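# Fold the towel once, end to end, on the table

## Task

Leave the towel folded a single time across its length so its ends meet with edges about even, with no extra creases, lying flat and entirely on the tabletop, away from the basket, with no lumps or raised parts; then release it and pull the grippers away. It only counts if the fold stays put without the robot holding it.

## Robot and tools

Robot: two arms, left_arm and right_arm, each with a two-finger parallel gripper and a wrist camera. Bases in the scene frame: left_arm at (-0.039, +0.236, 0) m, right_arm at (+0.005, -0.297, 0) m, both yawed slightly (quat_wxyz about (0.995, 0, 0, -0.10)). The names are labels only; left_arm sits on the +y side.

Scene frame: origin on the tabletop midway between the arms, +x out over the table, +z up. Result lines report each gripper's end_effector_position (metres) and end_effector_quat_wxyz in this frame. That point lies between the finger pads, roughly 1 cm short of the fingertips. Fingers extend along the gripper's own +z and close along its y. Reported positions can be somewhat wrong, worse at long reach, and arms tend to finish a centimetre or more below the commanded height.

Row format (shared by execute_actions and move): one flat list of 14 numbers, each in [-1, 1]: left_arm dx, dy, dz, rx, ry, rz, opening, then right_arm in the same order. Always give all 14 even if one arm is idle. dx..rz are an offset, not a pose: a displacement and rotation vector (rx, ry, rz together) expressed in that gripper's own axes, measured from the gripper's pose at the start of the action (for a call's first action, the last pose a result showed). Scale: 1.0 = 0.6 m of travel or 180 degrees. Opening is absolute, not an offset: +1 fully open (0.094 m), -1 closed.

execute_actions(actions): a list of actions; each action is a list of up to 15 rows, one per 1/30 s control step; if fewer rows, the last repeats to fill 15 steps. Every row in an action is relative to that action's start pose, not to the prior row. An empty list just returns state and images. Per control step the command is clipped to 70 mm and 16 degrees from the current measured pose, so big offsets need several actions; position wins over orientation when both cannot be met.

move(target, speed, blocking): target is one 14-number row as above, an offset from the pose in the latest result that showed one. Each gripper travels a straight path there; both finish together, 0.5 to 10 s, cut off at 10 s. speed is m/s, 0.002 to 0.5 (default 0.25); rotation limited to twice that in rad/s. Opening is applied at the start. Paths ignore obstacles and the other arm, may overshoot speed near full extension, and lag or wander. Faster contact and targets deeper past contact press harder. The result adds a 'move:' line: the ending (done, off_target, moving, held, fault; if only one arm is named, the other finished fine), limits applied (paced = pose clipped; held = some steps blocked, after which the arm may jump fast), and each gripper's distance from its target. blocking=false returns after 0.5 s while motion continues; then only wait or stop are accepted until a result shows the move ended.

wait(seconds): 0 to 10; arms hold their last command; returns early if a running move finishes. stop(): brakes a running move (needs stopping distance; fingers keep moving). zoom_image(camera, region): camera is cam_high (504x504), cam_left_wrist or cam_right_wrist (616x616); region [x0, y0, x1, y1] in pixels from the top-left, at most 504x504. read_manual(section): licence texts only. finished_scene(scene): ends the scene with the given number after the last command has been held; irreversible, and the towel must remain correct afterwards.

Holding position: zero offsets can let an arm drift downward action after action. To keep an arm still, send in the first call of a reply the offset back to its wanted pose, then zeros, raising the aim if it still sags. 'Hand target' lines show where the controller is currently driving each gripper. 'pose unreachable' means the clearance check altered or blocked that arm's command; HELD in step readings marks blocked steps.

Gripping: grip_measured uses the same scale as the commanded opening. To hold cloth, command roughly 0.03 below grip_measured; less than that grips more gently. Thin layers (under about 2 mm, like a towel edge) get weaker grip force. Readings may be off by about 1 mm per gripper.

Joint ranges (rad), base to gripper: waist -2.618..3.054, shoulder 0..3.142, elbow 0..3.142, wrist pitch -1.571..1.571, wrist yaw -1.571..1.571, wrist roll -2.094..2.094. Elbows never go fully straight.

Avoid: the two arms colliding or shoving each other; pushing hard into the table; dropping or dragging the towel off the table or into the basket; fault stops. Holding loads heats motors: MOTOR HOT appears from 75 °C, 90 °C pauses that arm for 10 s, 100 °C makes the arm go limp and fall. Occasional outside tugs may act on a held item or loose objects. The simulation keeps running while a reply is being written, with the robot holding its last command.

Cameras come with intrinsics and world-to-camera transforms (given per result when changed); they may be off by a couple of degrees and millimetres.

Each tool is called by a JSON object that holds its "method" and its "body", one argument or row to a line.

## Session

{"method": "execute_actions", "body": {
  "actions": []
}}

Scene clock: 0.00 s.
left_arm: end_effector_position=(+0.1282, -0.1816, +0.0581) grip_measured=+1.000 end_effector_quat_wxyz=(+0.296, +0.310, +0.897, -0.107) | right_arm: end_effector_position=(+0.2518, -0.3707, +0.0439) grip_measured=+1.000 end_effector_quat_wxyz=(+0.229, +0.167, +0.958, -0.037)
Joint positions: left_arm=[-1.129  1.868  1.18  -0.35  -0.373 -0.568  0.094] | right_arm=[-0.079  1.146  0.526 -0.483  0.026  0.064  0.094]
Joint velocities: left_arm=[-0.017  0.002 -0.002 -0.022  0.007 -0.081  0.   ] | right_arm=[ 0.012  0.002 -0.007  0.007 -0.081 -0.066  0.   ]
Joint torques (N m, as the arm reports them, + toward a larger angle): no reading
Hand target (left_arm): +0.128, -0.179, +0.057; +0.294, +0.311, +0.898, -0.100
Hand target (right_arm): +0.258, -0.373, +0.051; +0.243, +0.167, +0.955, -0.039

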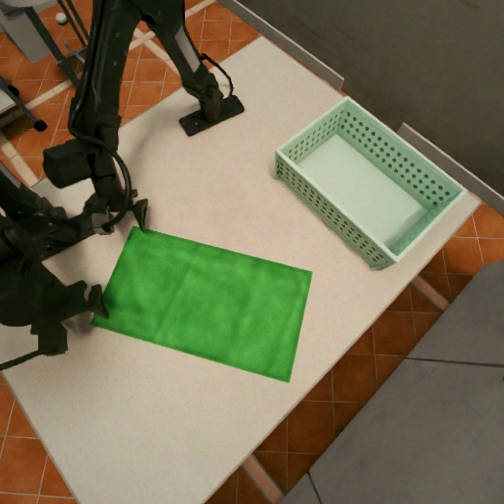

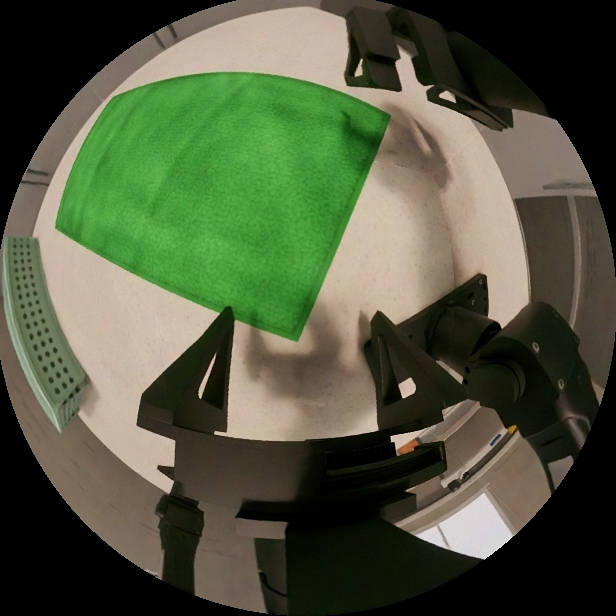

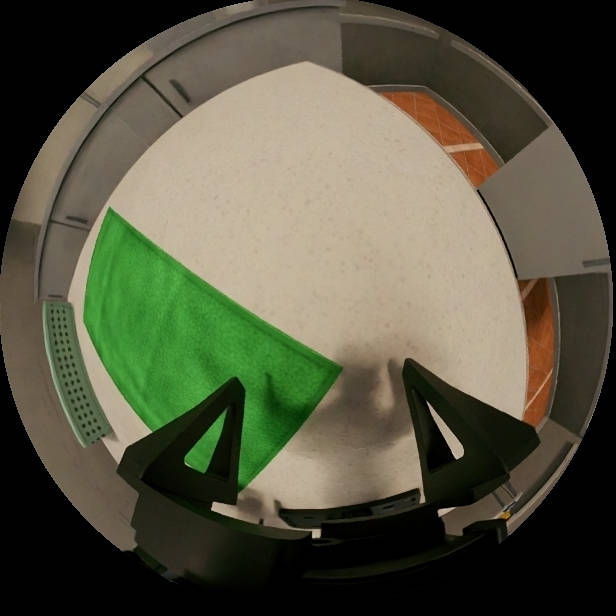

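{"method": "move", "body": {
  "target": [0.035,0.006,0.022,0.05,0.094,0.093,0.1,0.037,0.006,-0.015,0.048,0.145,0.2015,0.1]
}}

Scene clock: 12.73 s.
left_arm: end_effector_position=(+0.1192, -0.1743, +0.0375) grip_measured=+0.103 end_effector_quat_wxyz=(+0.157, +0.471, +0.863, -0.093) | right_arm: end_effector_position=(+0.2220, -0.3553, +0.0346) grip_measured=+0.102 end_effector_quat_wxyz=(-0.009, +0.468, +0.884, -0.001)
Joint positions: left_arm=[-1.026  1.951  1.328 -0.588 -0.072 -0.221  0.052] | right_arm=[-0.071  1.484  0.842 -0.947 -0.001  0.706  0.052]
Joint velocities: left_arm=[-0.007  0.007  0.007  0.022  0.051 -0.007  0.   ] | right_arm=[ 0.007 -0.017 -0.012  0.037  0.037 -0.037  0.   ]
Joint torques (N m, as the arm reports them, + toward a larger angle): left_arm=[ 0.87 -9.47 10.13  0.72  0.    0.04] | right_arm=[-0.75 -5.1   9.41  0.22 -0.01  0.09]
Hand target (left_arm): +0.123, -0.173, +0.035; +0.149, +0.471, +0.865, -0.087
Hand target (right_arm): +0.230, -0.359, +0.043; -0.001, +0.476, +0.880, +0.002
Off the commanded pose (left_arm): 0.005 m, 1 deg.
Off the commanded pose (right_arm): 0.012 m, 1 deg.
move: off_target (right_arm)
camera_calibration (this result's frames):
cam_left_wrist: T_world_to_cam=[[-0.804938, -0.587692, 0.081813, -0.00925317], [-0.485566, 0.731663, 0.478429, 0.183191], [-0.341028, 0.34538, -0.874307, 0.249005], [0, 0, 0, 1]] pos_world=[0.166421, -0.225474, 0.130819]
cam_right_wrist: T_world_to_cam=[[-0.912869, -0.407181, -0.0295422, 0.0641844], [-0.366313, 0.784999, 0.499592, 0.383304], [-0.180234, 0.466884, -0.865757, 0.325598], [0, 0, 0, 1]] pos_world=[0.257685, -0.426775, 0.0922899]

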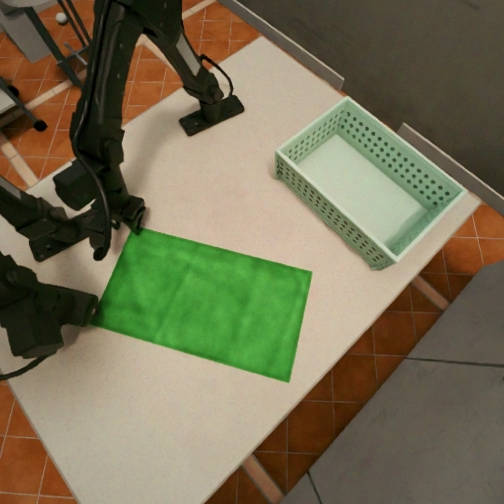

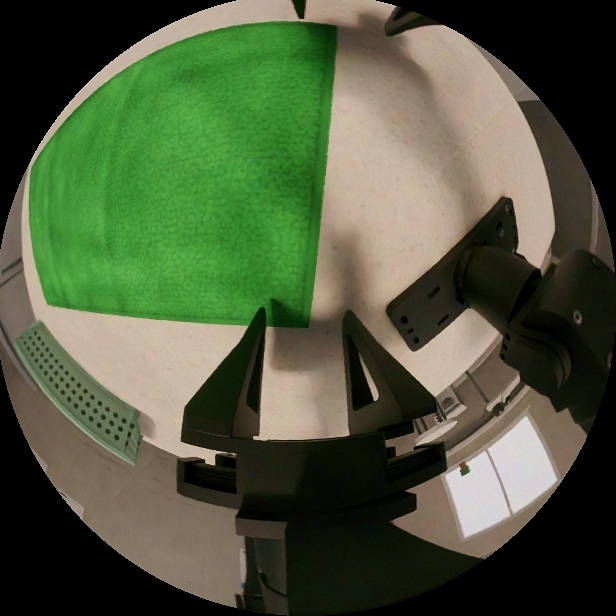

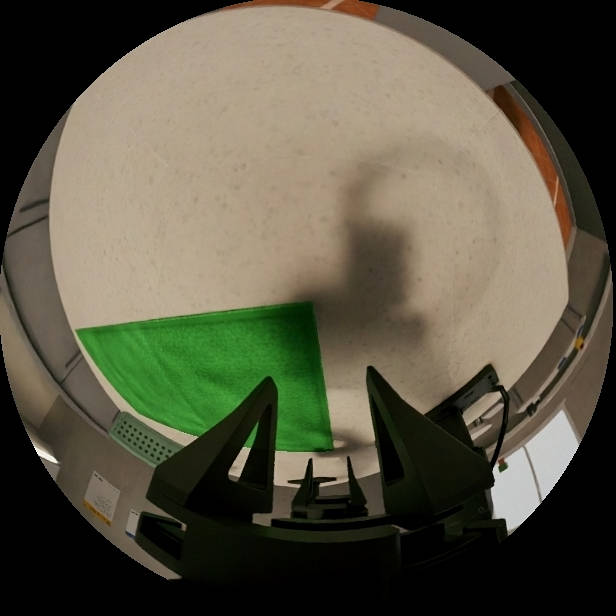

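{"method": "move", "body": {
  "target": [0.022,0.006,0.05,0,0,0,0.1,-0.02,0.016,0.045,0,0,0,0.1],
  "speed": 0.05
}}

Scene clock: 14.87 s.
left_arm: end_effector_position=(+0.1217, -0.1814, +0.0217) grip_measured=+0.103 end_effector_quat_wxyz=(+0.173, +0.470, +0.859, -0.106) | right_arm: end_effector_position=(+0.2368, -0.3592, +0.0117) grip_measured=+0.102 end_effector_quat_wxyz=(-0.011, +0.468, +0.883, -0.001)
Joint positions: left_arm=[-1.026  1.974  1.276 -0.471 -0.072 -0.219  0.052] | right_arm=[-0.071  1.589  0.842 -0.845 -0.002  0.708  0.052]
Joint velocities: left_arm=[-0.007 -0.007  0.002 -0.081  0.022 -0.007 -0.   ] | right_arm=[-0.002  0.002  0.007  0.11   0.051  0.037  0.   ]
Joint torques (N m, as the arm reports them, + toward a larger angle): left_arm=[ 0.56 -9.33  5.28  1.07  0.    0.05] | right_arm=[-0.18 -6.12  4.86  0.6   0.03 -0.03]
Hand target (left_arm): +0.121, -0.171, +0.005; +0.157, +0.471, +0.863, -0.093
Hand target (right_arm): +0.236, -0.360, +0.008; -0.009, +0.468, +0.884, -0.001
Off the commanded pose (left_arm): 0.020 m, 2 deg.
Off the commanded pose (right_arm): 0.004 m, 0 deg.
move: off_target (left_arm)
camera_calibration (this result's frames):
cam_left_wrist: T_world_to_cam=[[-0.807444, -0.582594, 0.0928345, -0.0091394], [-0.490672, 0.750571, 0.442588, 0.201992], [-0.327528, 0.311814, -0.891907, 0.231128], [0, 0, 0, 1]] pos_world=[0.167433, -0.229003, 0.117594]
cam_right_wrist: T_world_to_cam=[[-0.913739, -0.40538, -0.0273423, 0.0762221], [-0.36324, 0.784896, 0.501991, 0.402401], [-0.182037, 0.468621, -0.86444, 0.31131], [0, 0, 0, 1]] pos_world=[0.272485, -0.43083, 0.0691911]

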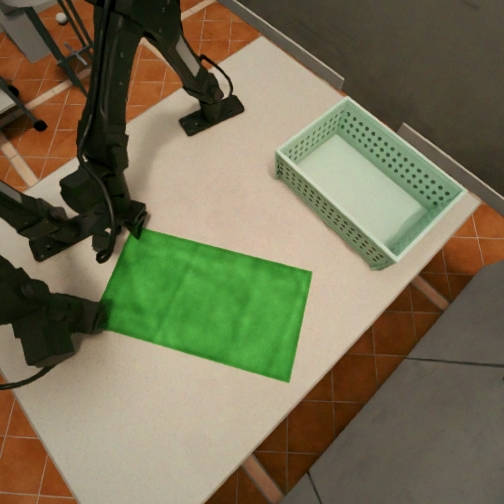

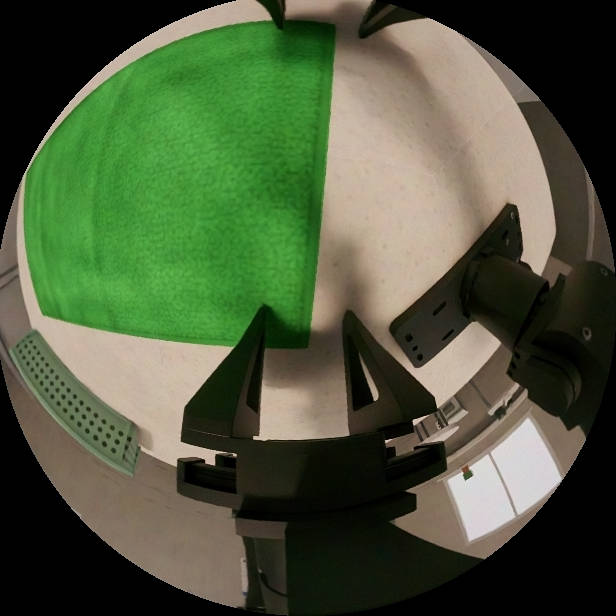

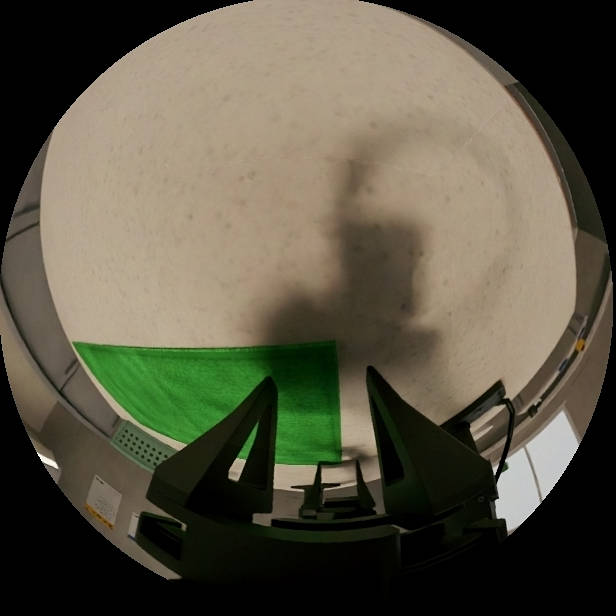

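{"method": "move", "body": {
  "target": [0.045,0.008,0.04,0,0.015,0,0.1,0,0,0.022,0,0,0,0.1],
  "speed": 0.05
}}

Scene clock: 16.50 s.
left_arm: end_effector_position=(+0.1244, -0.1885, +0.0193) grip_measured=+0.103 end_effector_quat_wxyz=(+0.191, +0.466, +0.855, -0.122) | right_arm: end_effector_position=(+0.2433, -0.3610, +0.0066) grip_measured=+0.102 end_effector_quat_wxyz=(-0.004, +0.469, +0.883, +0.000)
Joint positions: left_arm=[-1.026  1.974  1.242 -0.386 -0.073 -0.219  0.052] | right_arm=[-0.071  1.611  0.842 -0.808 -0.002  0.708  0.052]
Joint velocities: left_arm=[ 0.002 -0.007  0.002 -0.022  0.037  0.037 -0.   ] | right_arm=[ 0.012  0.012  0.007 -0.022 -0.037 -0.051 -0.   ]
Joint torques (N m, as the arm reports them, + toward a larger angle): left_arm=[ 0.45 -8.6   3.62  0.88  0.09  0.01] | right_arm=[-0.07 -6.22  3.47  0.64  0.02  0.  ]
Hand target (left_arm): +0.117, -0.166, -0.010; +0.152, +0.472, +0.863, -0.095
Hand target (right_arm): +0.236, -0.359, -0.001; -0.011, +0.468, +0.883, -0.001
Off the commanded pose (left_arm): 0.038 m, 6 deg.
Off the commanded pose (right_arm): 0.011 m, 1 deg.
move: off_target (left_arm, right_arm)
camera_calibration (this result's frames):
cam_left_wrist: T_world_to_cam=[[-0.809163, -0.577942, 0.106015, -0.0100471], [-0.498341, 0.770593, 0.397294, 0.215321], [-0.311307, 0.268644, -0.911547, 0.222362], [0, 0, 0, 1]] pos_world=[0.168396, -0.231467, 0.118213]
cam_right_wrist: T_world_to_cam=[[-0.913278, -0.405506, -0.0385659, 0.0812096], [-0.370203, 0.786799, 0.493859, 0.411176], [-0.169919, 0.465308, -0.868686, 0.304747], [0, 0, 0, 1]] pos_world=[0.278168, -0.432384, 0.0647987]

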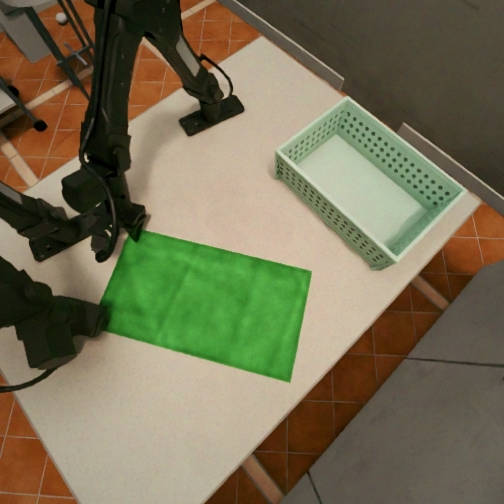

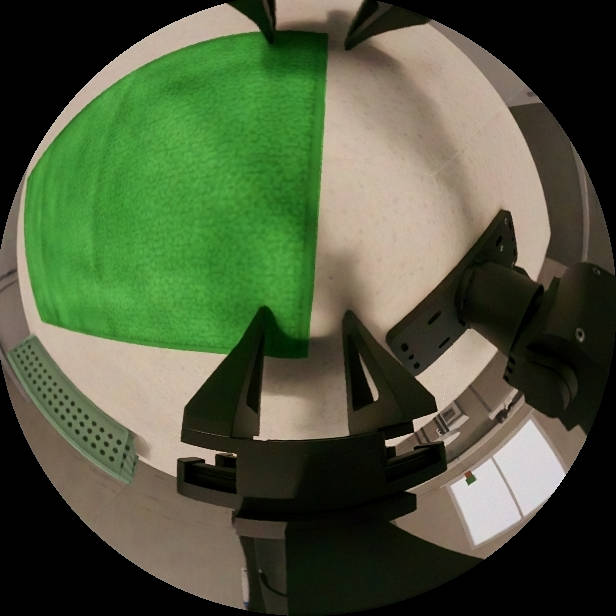

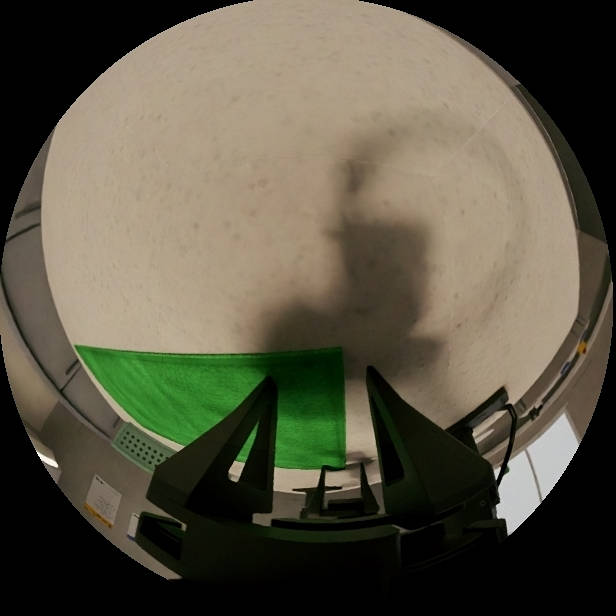

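{"method": "execute_actions", "body": {
  "actions": [
    [[0.01,0,0.02,-0.02,0.02,0,0,0,0,0.025,-0.01,0,0,0]],
    [[0.01,0,0.02,0,0.01,0,-0.2,0,0,0.02,0,0,0,-0.2],[0.01,0,0.02,0,0.01,0,-0.2,0,0,0.02,0,0,0,-0.2],[0.01,0,0.02,0,0.01,0,-0.3,0,0,0.02,0,0,0,-0.3],[0.01,0,0.02,0,0.01,0,-0.3,0,0,0.02,0,0,0,-0.3],[0.01,0,0.02,0,0.01,0,-0.4,0,0,0.02,0,0,0,-0.4],[0.01,0,0.02,0,0.01,0,-0.4,0,0,0.02,0,0,0,-0.4],[0.01,0,0.02,0,0.01,0,-0.5,0,0,0.02,0,0,0,-0.5],[0.01,0,0.02,0,0.01,0,-0.5,0,0,0.02,0,0,0,-0.5],[0.01,0,0.02,0,0.01,0,-0.6,0,0,0.02,0,0,0,-0.6],[0.01,0,0.02,0,0.01,0,-0.6,0,0,0.02,0,0,0,-0.6],[0.01,0,0.02,0,0.01,0,-0.7,0,0,0.02,0,0,0,-0.7]]
  ]
}}

{"method": "execute_actions", "body": {
  "actions": [
    [[0.01,0,0.015,0,0,0,-1,0,0,0.015,0,0,0,-1]]
  ]
}}

{"method": "move", "body": {
  "target": [-0.03,0,-0.09,0,0,0,-1,0,0,-0.11,0,0,0,-1],
  "speed": 0.1
}}

Scene clock: 19.80 s.
left_arm: end_effector_position=(+0.1316, -0.1985, +0.0197) grip_measured=-0.697 end_effector_quat_wxyz=(+0.206, +0.457, +0.859, -0.107) | right_arm: end_effector_position=(+0.2548, -0.3585, +0.0042) grip_measured=-0.697 end_effector_quat_wxyz=(+0.016, +0.468, +0.883, +0.026)
Joint positions: left_arm=[-1.038  2.015  1.302 -0.405 -0.123 -0.238  0.014] | right_arm=[-0.079  1.611  0.829 -0.747 -0.045  0.699  0.014]
Joint velocities: left_arm=[-0.002  0.007 -0.007  0.007 -0.022 -0.051 -0.   ] | right_arm=[ 0.007 -0.002  0.007 -0.066  0.095 -0.007 -0.001]
Joint torques (N m, as the arm reports them, + toward a larger angle): left_arm=[ 0.28 -8.64  9.13  0.92  0.03 -0.01] | right_arm=[ 0.01 -4.32  3.92  0.7   0.19  0.01]
Hand target (left_arm): +0.130, -0.195, +0.007; +0.187, +0.460, +0.862, -0.097
Hand target (right_arm): +0.246, -0.360, -0.007; +0.002, +0.468, +0.884, +0.011
Off the commanded pose (left_arm): 0.014 m, 2 deg.
Off the commanded pose (right_arm): 0.015 m, 2 deg.
Step readings (end_effector_position; steps 1 to 15: 1st action; 16 to 30: 2nd action):
0: left_arm (+0.1245, -0.1888, +0.0194) | right_arm (+0.2436, -0.3611, +0.0066)
1: left_arm (+0.1257, -0.1889, +0.0201) | right_arm (+0.2441, -0.3609, +0.0056)
2: left_arm (+0.1273, -0.1907, +0.0208) | right_arm (+0.2448, -0.3605, +0.0041)
4: left_arm (+0.1293, -0.1953, +0.0199) | right_arm (+0.2458, -0.3605, +0.0039)
8: left_arm (+0.1297, -0.1960, +0.0200) | right_arm (+0.2459, -0.3605, +0.0039)
15: left_arm (+0.1300, -0.1959, +0.0199) | right_arm (+0.2459, -0.3605, +0.0039)
16: left_arm (+0.1300, -0.1960, +0.0196) | right_arm (+0.2461, -0.3604, +0.0039)
17: left_arm (+0.1302, -0.1962, +0.0195) | right_arm (+0.2474, -0.3603, +0.0039)
19: left_arm (+0.1308, -0.1967, +0.0196) | right_arm (+0.2487, -0.3603, +0.0039)
23: left_arm (+0.1312, -0.1977, +0.0196) | right_arm (+0.2515, -0.3595, +0.0040)
30: end_effector_position above
camera_calibration (this result's frames):
cam_left_wrist: T_world_to_cam=[[-0.796005, -0.60107, 0.071353, -0.0157391], [-0.533173, 0.75208, 0.38743, 0.227508], [-0.286536, 0.270353, -0.919134, 0.224873], [0, 0, 0, 1]] pos_world=[0.173207, -0.24136, 0.119668]
cam_right_wrist: T_world_to_cam=[[-0.908541, -0.404897, -0.103008, 0.0919605], [-0.400147, 0.772404, 0.493228, 0.41712], [-0.120143, 0.489336, -0.86378, 0.299411], [0, 0, 0, 1]] pos_world=[0.286432, -0.431464, 0.0623622]

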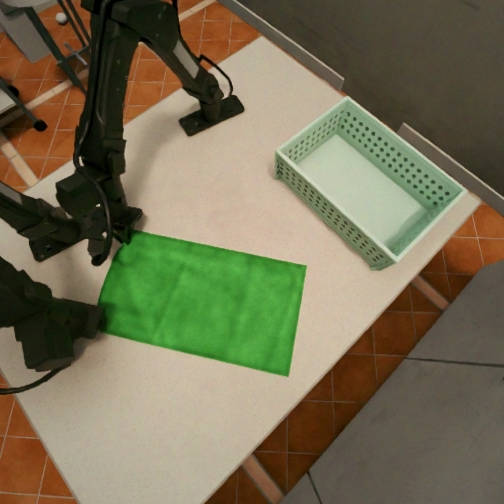

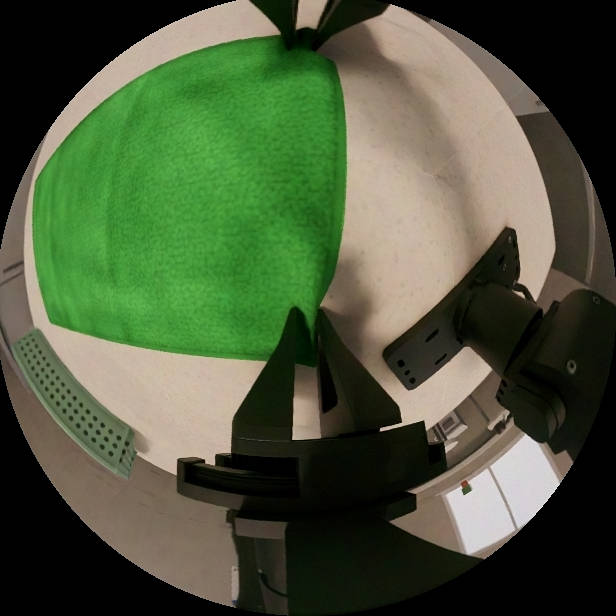

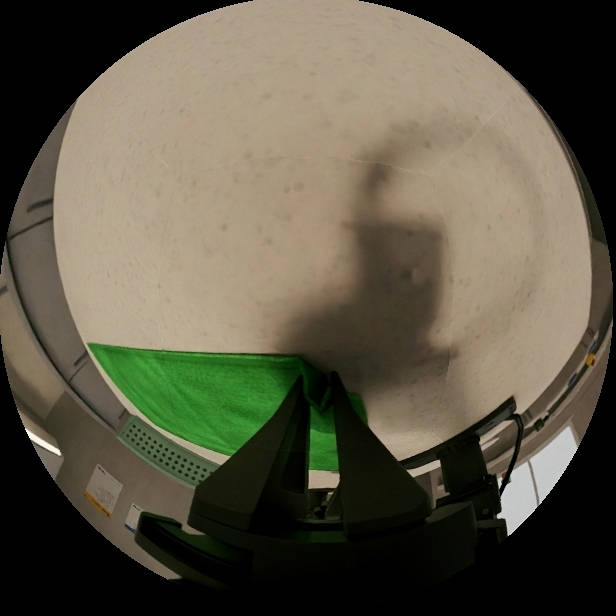

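Scene clock: 20.30 s.
left_arm: end_effector_position=(+0.1340, -0.2050, +0.0232) grip_measured=-0.966 end_effector_quat_wxyz=(+0.217, +0.455, +0.856, -0.117) | right_arm: end_effector_position=(+0.2579, -0.3572, +0.0044) grip_measured=-0.949 end_effector_quat_wxyz=(+0.019, +0.467, +0.883, +0.033)
Joint positions: left_arm=[-1.038  2.015  1.302 -0.374 -0.125 -0.238  0.002] | right_arm=[-0.079  1.611  0.829 -0.737 -0.056  0.699  0.002]
Joint velocities: left_arm=[-0.022 -0.002  0.007  0.037  0.081  0.007 -0.001] | right_arm=[ 0.017 -0.017 -0.002 -0.007 -0.037 -0.022 -0.001]
Joint torques (N m, as the arm reports them, + toward a larger angle): left_arm=[  0.01 -10.28   5.32   1.22  -0.05  -0.01] | right_arm=[ 0.06 -4.82  4.56  0.82  0.1   0.02]
Hand target (left_arm): +0.131, -0.197, +0.009; +0.205, +0.457, +0.859, -0.107
Hand target (right_arm): +0.255, -0.358, -0.004; +0.015, +0.468, +0.883, +0.026
Off the commanded pose (left_arm): 0.016 m, 2 deg.
Off the commanded pose (right_arm): 0.010 m, 1 deg.
Step readings (end_effector_position):
0: left_arm (+0.1316, -0.1985, +0.0197) | right_arm (+0.2548, -0.3585, +0.0042)
1: left_arm (+0.1321, -0.1994, +0.0203) | right_arm (+0.2557, -0.3580, +0.0043)
2: left_arm (+0.1327, -0.2011, +0.0211) | right_arm (+0.2574, -0.3575, +0.0044)
4: left_arm (+0.1333, -0.2031, +0.0222) | right_arm (+0.2579, -0.3572, +0.0044)
8: left_arm (+0.1338, -0.2044, +0.0229) | right_arm (+0.2579, -0.3572, +0.0044)
15: end_effector_position above
camera_calibration (this result's frames):
cam_left_wrist: T_world_to_cam=[[-0.796526, -0.599259, 0.0802192, -0.0177361], [-0.537658, 0.762751, 0.359355, 0.235732], [-0.276534, 0.243105, -0.929747, 0.22385], [0, 0, 0, 1]] pos_world=[0.174518, -0.244853, 0.124835]
cam_right_wrist: T_world_to_cam=[[-0.906865, -0.40445, -0.118387, 0.0950685], [-0.407054, 0.767949, 0.494531, 0.417376], [-0.109098, 0.496663, -0.86106, 0.299072], [0, 0, 0, 1]] pos_world=[0.288737, -0.430611, 0.0623687]

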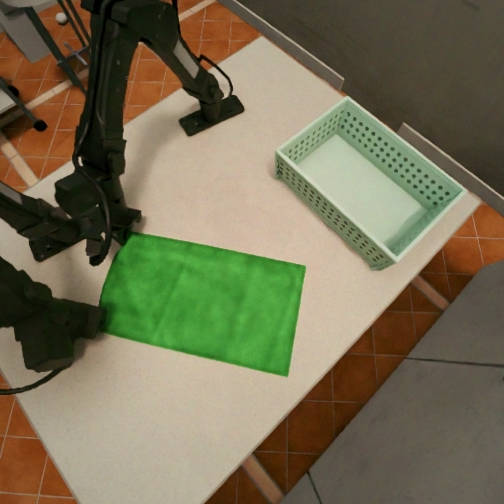

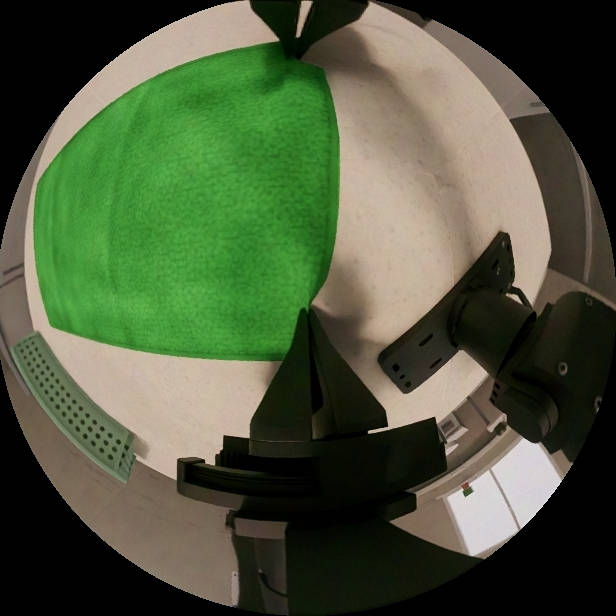

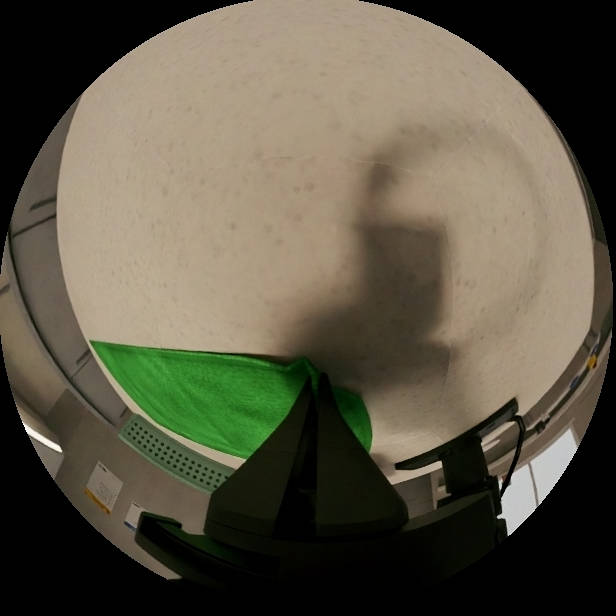

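Scene clock: 21.53 s.
left_arm: end_effector_position=(+0.1306, -0.1950, +0.0714) grip_measured=-0.966 end_effector_quat_wxyz=(+0.217, +0.455, +0.856, -0.117) | right_arm: end_effector_position=(+0.2457, -0.3535, +0.0550) grip_measured=-0.949 end_effector_quat_wxyz=(-0.001, +0.465, +0.885, +0.029)
Joint positions: left_arm=[-1.038  1.909  1.356 -0.535 -0.125 -0.238  0.002] | right_arm=[-0.079  1.513  0.954 -1.001 -0.058  0.693  0.002]
Joint velocities: left_arm=[-0.007  0.012  0.012 -0.037 -0.022 -0.081 -0.   ] | right_arm=[ 0.017 -0.012 -0.007  0.007  0.066  0.022  0.   ]
Joint torques (N m, as the arm reports them, + toward a larger angle): left_arm=[ -0.42 -11.43  10.22   0.91  -0.09  -0.03] | right_arm=[-1.   -8.12  9.57  0.26 -0.01 -0.03]
Hand target (left_arm): +0.128, -0.196, +0.079; +0.217, +0.455, +0.856, -0.117
Hand target (right_arm): +0.253, -0.359, +0.070; +0.020, +0.467, +0.883, +0.033
Off the commanded pose (left_arm): 0.008 m, 0 deg.
Off the commanded pose (right_arm): 0.018 m, 2 deg.
move: off_target (right_arm)
camera_calibration (this result's frames):
cam_left_wrist: T_world_to_cam=[[-0.796303, -0.599547, 0.0802809, -0.018388], [-0.537815, 0.762477, 0.3597, 0.20896], [-0.27687, 0.243254, -0.929608, 0.265311], [0, 0, 0, 1]] pos_world=[0.171196, -0.234889, 0.172949]
cam_right_wrist: T_world_to_cam=[[-0.908558, -0.408426, -0.0878094, 0.0888128], [-0.391634, 0.75955, 0.519332, 0.376456], [-0.145413, 0.506233, -0.850049, 0.351207], [0, 0, 0, 1]] pos_world=[0.279195, -0.427457, 0.110836]

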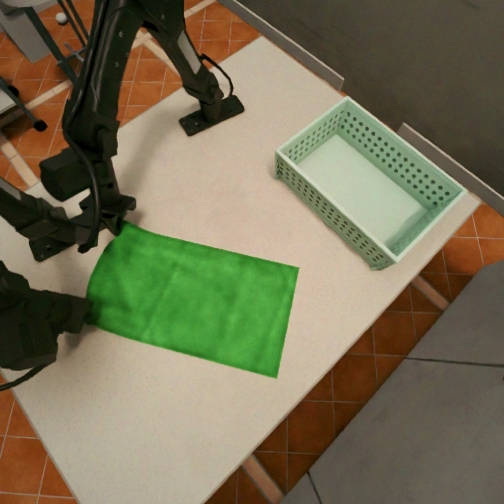

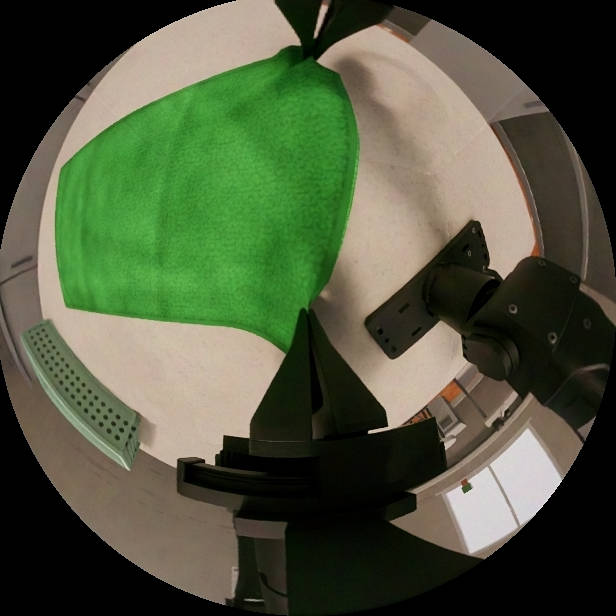

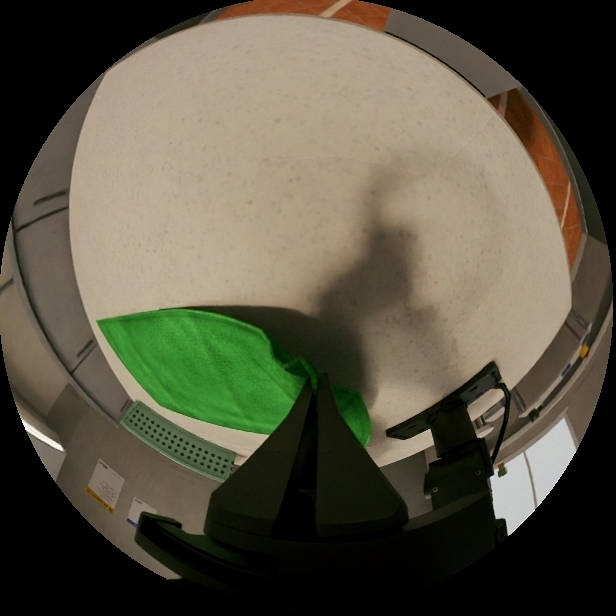

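{"method": "move", "body": {
  "target": [0.005,0,-0.29,0,0,0,-1,0.12,0,-0.28,-0.08,-0.04,0,-1],
  "speed": 0.15
}}

Scene clock: 25.10 s.
left_arm: end_effector_position=(+0.0868, -0.1270, +0.2164) grip_measured=-0.966 end_effector_quat_wxyz=(+0.218, +0.452, +0.856, -0.122) | right_arm: end_effector_position=(+0.1982, -0.3042, +0.2093) grip_measured=-0.949 end_effector_quat_wxyz=(+0.093, +0.466, +0.874, +0.102)
Joint positions: left_arm=[-1.101  1.575  1.542 -1.053 -0.149 -0.3    0.002] | right_arm=[ 0.032  1.094  1.243 -1.476 -0.134  0.832  0.002]
Joint velocities: left_arm=[-0.002  0.017 -0.007 -0.051 -0.022 -0.022 -0.   ] | right_arm=[ 0.002 -0.007  0.012 -0.051 -0.007  0.066  0.001]
Joint torques (N m, as the arm reports them, + toward a larger angle): left_arm=[-0.83 -8.1  10.31  0.83 -0.17 -0.05] | right_arm=[ 0.66 -3.28  9.6   0.82 -0.03  0.04]
Hand target (left_arm): +0.082, -0.122, +0.222; +0.217, +0.455, +0.856, -0.117
Hand target (right_arm): +0.200, -0.303, +0.223; +0.112, +0.462, +0.873, +0.110
Off the commanded pose (left_arm): 0.008 m, 1 deg.
Off the commanded pose (right_arm): 0.016 m, 3 deg.
move: off_target (right_arm)
camera_calibration (this result's frames):
cam_left_wrist: T_world_to_cam=[[-0.794647, -0.600349, 0.0900959, -0.0265502], [-0.538321, 0.765452, 0.352553, 0.0833731], [-0.280619, 0.231654, -0.931445, 0.370657], [0, 0, 0, 1]] pos_world=[0.127797, -0.165622, 0.318245]
cam_right_wrist: T_world_to_cam=[[-0.868278, -0.383981, -0.314089, 0.12617], [-0.492135, 0.746404, 0.447978, 0.271158], [0.0624222, 0.543544, -0.837057, 0.417931], [0, 0, 0, 1]] pos_world=[0.216908, -0.38111, 0.267988]

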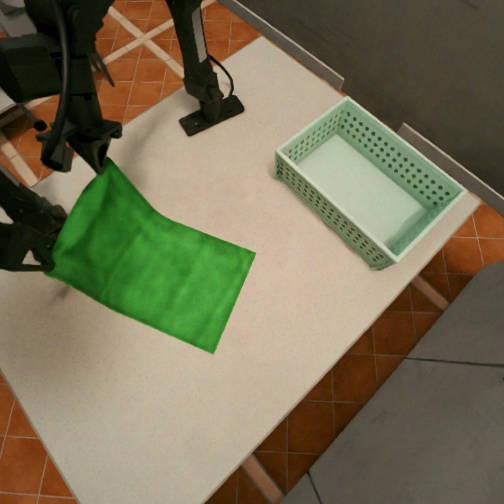

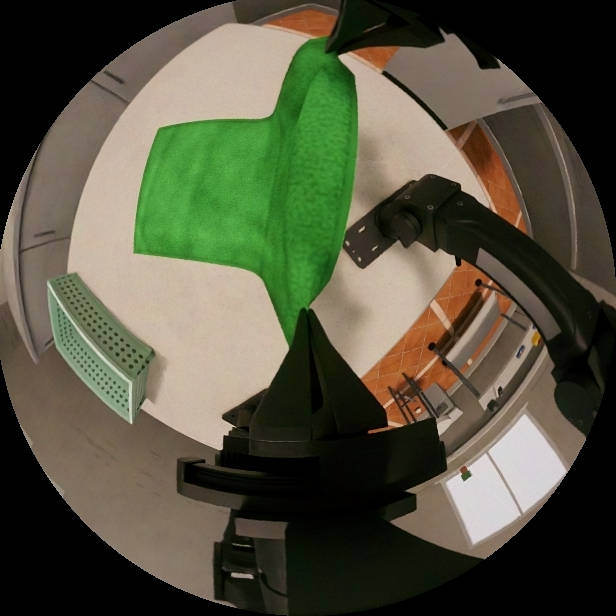

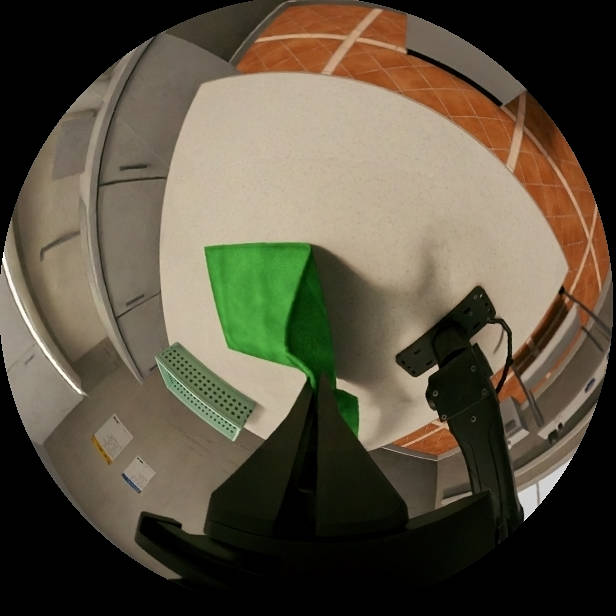

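{"method": "move", "body": {
  "target": [0.06,0.02,-0.185,0,0,0.03,-1,0.13,0.018,-0.152,-0.11,0,0.03,-1],
  "speed": 0.15
}}

Scene clock: 28.50 s.
left_arm: end_effector_position=(+0.0525, -0.0541, +0.2871) grip_measured=-0.966 end_effector_quat_wxyz=(+0.218, +0.487, +0.838, -0.113) | right_arm: end_effector_position=(+0.1418, -0.2391, +0.2800) grip_measured=-0.949 end_effector_quat_wxyz=(+0.150, +0.486, +0.827, +0.240)
Joint positions: left_arm=[-1.16   1.394  1.686 -1.393 -0.17  -0.275  0.002] | right_arm=[ 0.431  0.811  1.362 -1.562 -0.133  1.335  0.002]
Joint velocities: left_arm=[-0.022 -0.002 -0.007  0.022 -0.022  0.022 -0.001] | right_arm=[ 0.017 -0.002  0.007 -0.037 -0.007  0.051  0.001]
Joint torques (N m, as the arm reports them, + toward a larger angle): left_arm=[-0.9  -5.88  9.61  0.87 -0.21  0.03] | right_arm=[0.59 0.5  8.63 1.36 0.08 0.02]
Hand target (left_arm): +0.049, -0.048, +0.295; +0.224, +0.492, +0.834, -0.112
Hand target (right_arm): +0.140, -0.241, +0.292; +0.168, +0.482, +0.822, +0.251
Off the commanded pose (left_arm): 0.010 m, 1 deg.
Off the commanded pose (right_arm): 0.015 m, 3 deg.
move: off_target (right_arm)
camera_calibration (this result's frames):
cam_left_wrist: T_world_to_cam=[[-0.837139, -0.544232, 0.0548698, -0.000944212], [-0.491804, 0.792792, 0.360013, -0.0189841], [-0.239431, 0.274396, -0.931332, 0.410191], [0, 0, 0, 1]] pos_world=[0.0880855, -0.0980181, 0.38891]
cam_right_wrist: T_world_to_cam=[[-0.784029, -0.241237, -0.571929, 0.218807], [-0.554449, 0.686429, 0.470533, 0.151304], [0.279079, 0.686017, -0.671934, 0.402392], [0, 0, 0, 1]] pos_world=[0.143142, -0.327122, 0.324329]

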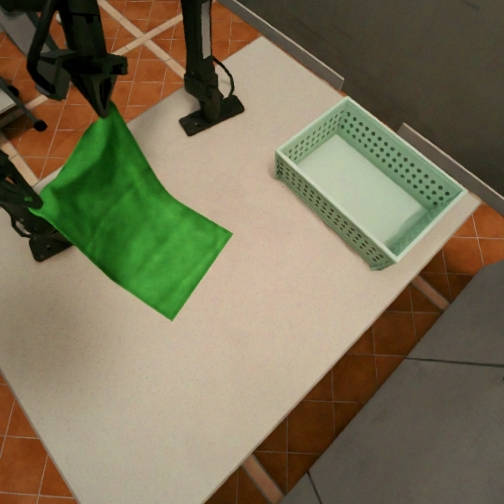

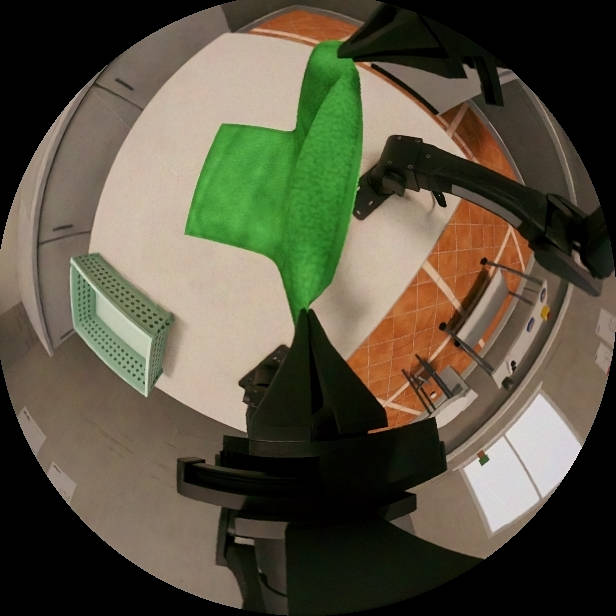

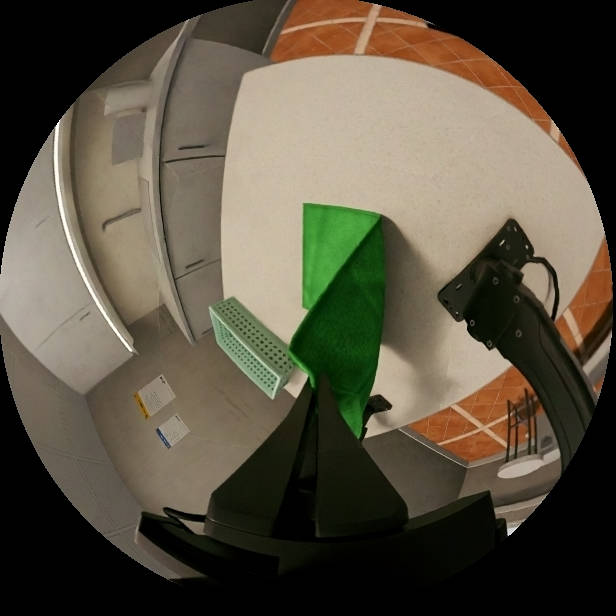

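{"method": "move", "body": {
  "target": [0.019,0.018,0.117,0.04,0,0.073,-1,-0.036,-0.097,0.087,0.04,-0.042,0.065,-1],
  "speed": 0.15
}}

Scene clock: 31.63 s.
left_arm: end_effector_position=(+0.0735, -0.0731, +0.2219) grip_measured=-0.966 end_effector_quat_wxyz=(+0.199, +0.593, +0.768, -0.137) | right_arm: end_effector_position=(+0.1322, -0.2667, +0.2050) grip_measured=-0.949 end_effector_quat_wxyz=(+0.134, +0.587, +0.781, +0.165)
Joint positions: left_arm=[-1.004  1.373  1.389 -1.099  0.023  0.098  0.002] | right_arm=[ 0.405  0.705  1.06  -1.499 -0.015  1.501  0.002]
Joint velocities: left_arm=[ 0.002 -0.002 -0.002 -0.022  0.022  0.007 -0.   ] | right_arm=[-0.002  0.002 -0.007 -0.007  0.066 -0.022  0.001]
Joint torques (N m, as the arm reports them, + toward a larger angle): left_arm=[ 0.99 -6.76  6.34  1.21  0.07  0.02] | right_arm=[-0.43 -0.16  4.89  1.43  0.14  0.  ]
Hand target (left_arm): +0.075, -0.069, +0.220; +0.199, +0.592, +0.768, -0.140
Hand target (right_arm): +0.135, -0.269, +0.205; +0.148, +0.591, +0.775, +0.170
Off the commanded pose (left_arm): 0.005 m, 0 deg.
Off the commanded pose (right_arm): 0.003 m, 2 deg.
move: done
camera_calibration (this result's frames):
cam_left_wrist: T_world_to_cam=[[-0.949845, -0.308405, 0.0517756, 0.0360325], [-0.268933, 0.890065, 0.368048, 0.0188309], [-0.159592, 0.335665, -0.928364, 0.357658], [0, 0, 0, 1]] pos_world=[0.0963688, -0.125701, 0.32324]
cam_right_wrist: T_world_to_cam=[[-0.890074, -0.0782211, -0.449054, 0.194016], [-0.317037, 0.81407, 0.486597, 0.199571], [0.3275, 0.575474, -0.749382, 0.353551], [0, 0, 0, 1]] pos_world=[0.120172, -0.350749, 0.254958]

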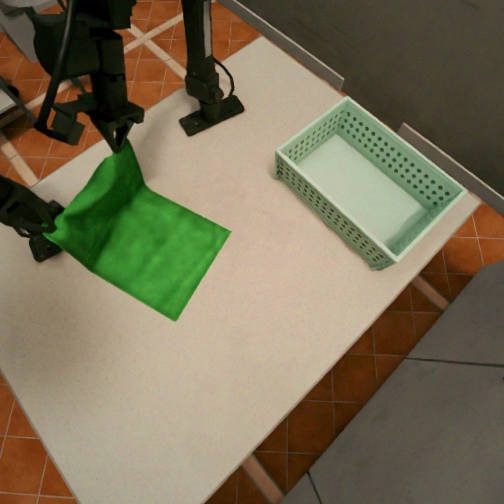

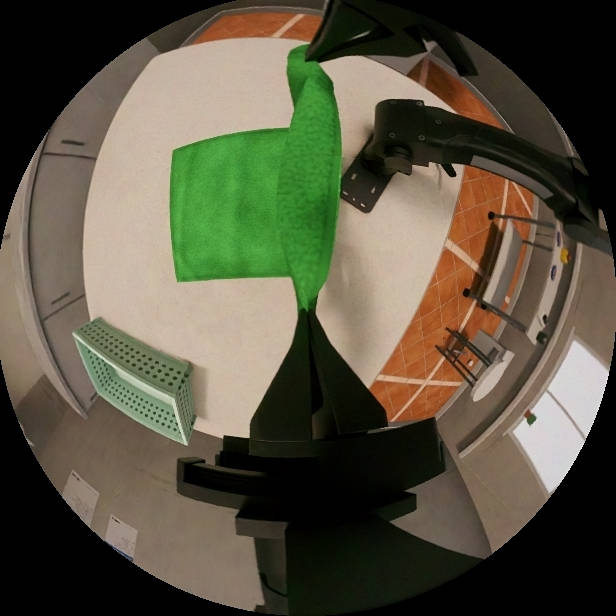

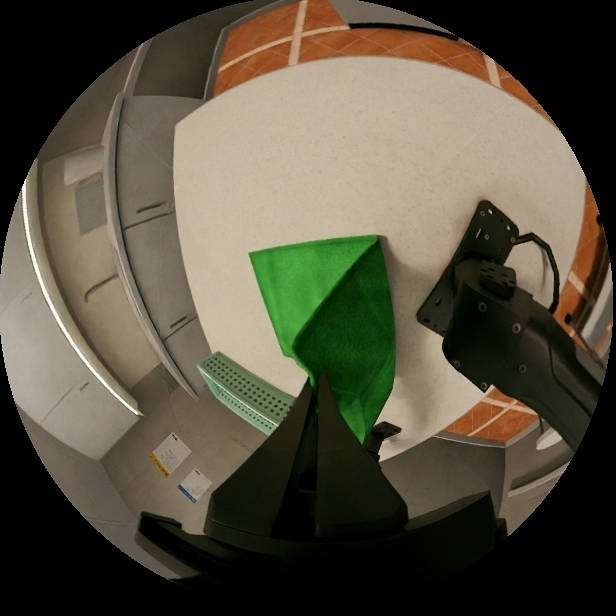

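{"method": "move", "body": {
  "target": [0.075,0.215,0.10,0,0,0,-1,0,0.16,0.21,0.13,0,0,-1],
  "speed": 0.15
}}

Scene clock: 34.90 s.
left_arm: end_effector_position=(+0.1975, -0.0320, +0.1612) grip_measured=-0.966 end_effector_quat_wxyz=(+0.212, +0.593, +0.765, -0.134) | right_arm: end_effector_position=(+0.2537, -0.2314, +0.1206) grip_measured=-0.949 end_effector_quat_wxyz=(-0.009, +0.604, +0.797, -0.011)
Joint positions: left_arm=[-0.528  1.478  1.232 -0.869  0.23   0.529  0.002] | right_arm=[ 0.451  1.543  1.249 -1.306 -0.     1.552  0.002]
Joint velocities: left_arm=[ 0.012 -0.012 -0.012  0.037  0.007 -0.007 -0.001] | right_arm=[ 0.012  0.007  0.007 -0.051 -0.007 -0.007 -0.   ]
Joint torques (N m, as the arm reports them, + toward a larger angle): left_arm=[ 0.76 -6.01  6.6   1.12  0.18  0.04] | right_arm=[ 0.53 -6.99 10.12  0.38  0.22  0.06]
Hand target (left_arm): +0.196, -0.029, +0.152; +0.200, +0.593, +0.768, -0.137
Hand target (right_arm): +0.265, -0.230, +0.133; +0.013, +0.603, +0.798, +0.002
Off the commanded pose (left_arm): 0.011 m, 2 deg.
Off the commanded pose (right_arm): 0.016 m, 3 deg.
move: off_target (left_arm, right_arm)
camera_calibration (this result's frames):
cam_left_wrist: T_world_to_cam=[[-0.950191, -0.309976, 0.0324326, 0.172736], [-0.279494, 0.893523, 0.351424, 0.0428446], [-0.137912, 0.324856, -0.935654, 0.303796], [0, 0, 0, 1]] pos_world=[0.218004, -0.0834285, 0.263589]
cam_right_wrist: T_world_to_cam=[[-0.995236, -0.0964763, -0.0140658, 0.237067], [-0.0911491, 0.869507, 0.485437, 0.206093], [-0.0346029, 0.484407, -0.874158, 0.316044], [0, 0, 0, 1]] pos_world=[0.265659, -0.309422, 0.179562]

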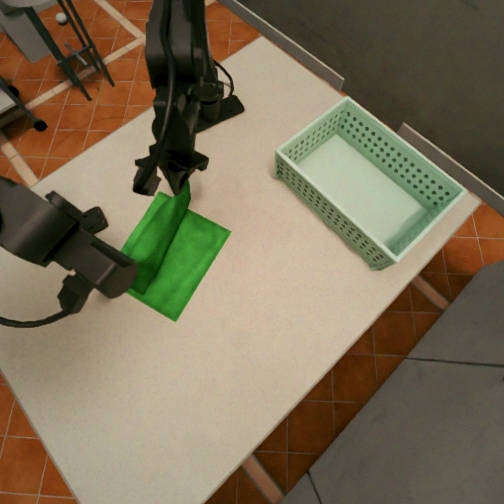

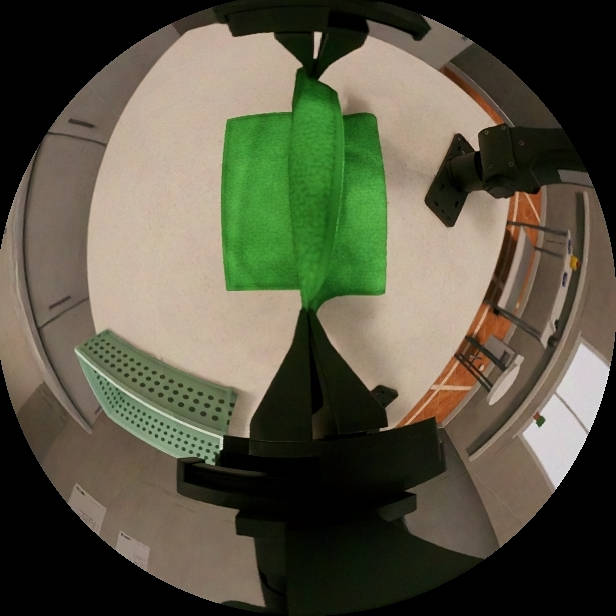

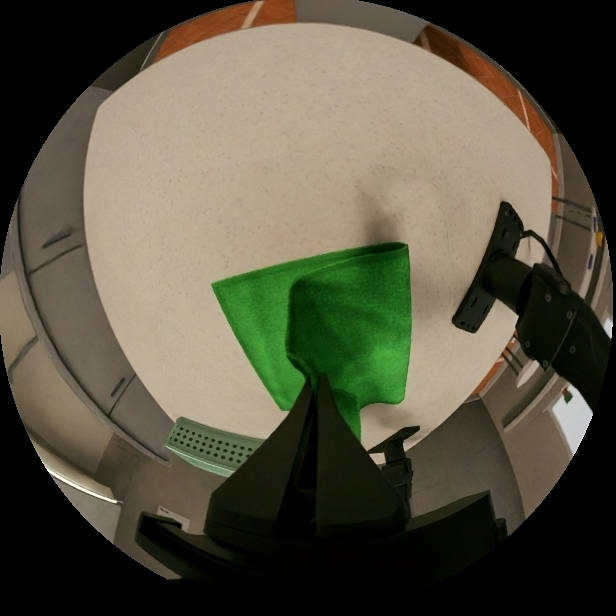

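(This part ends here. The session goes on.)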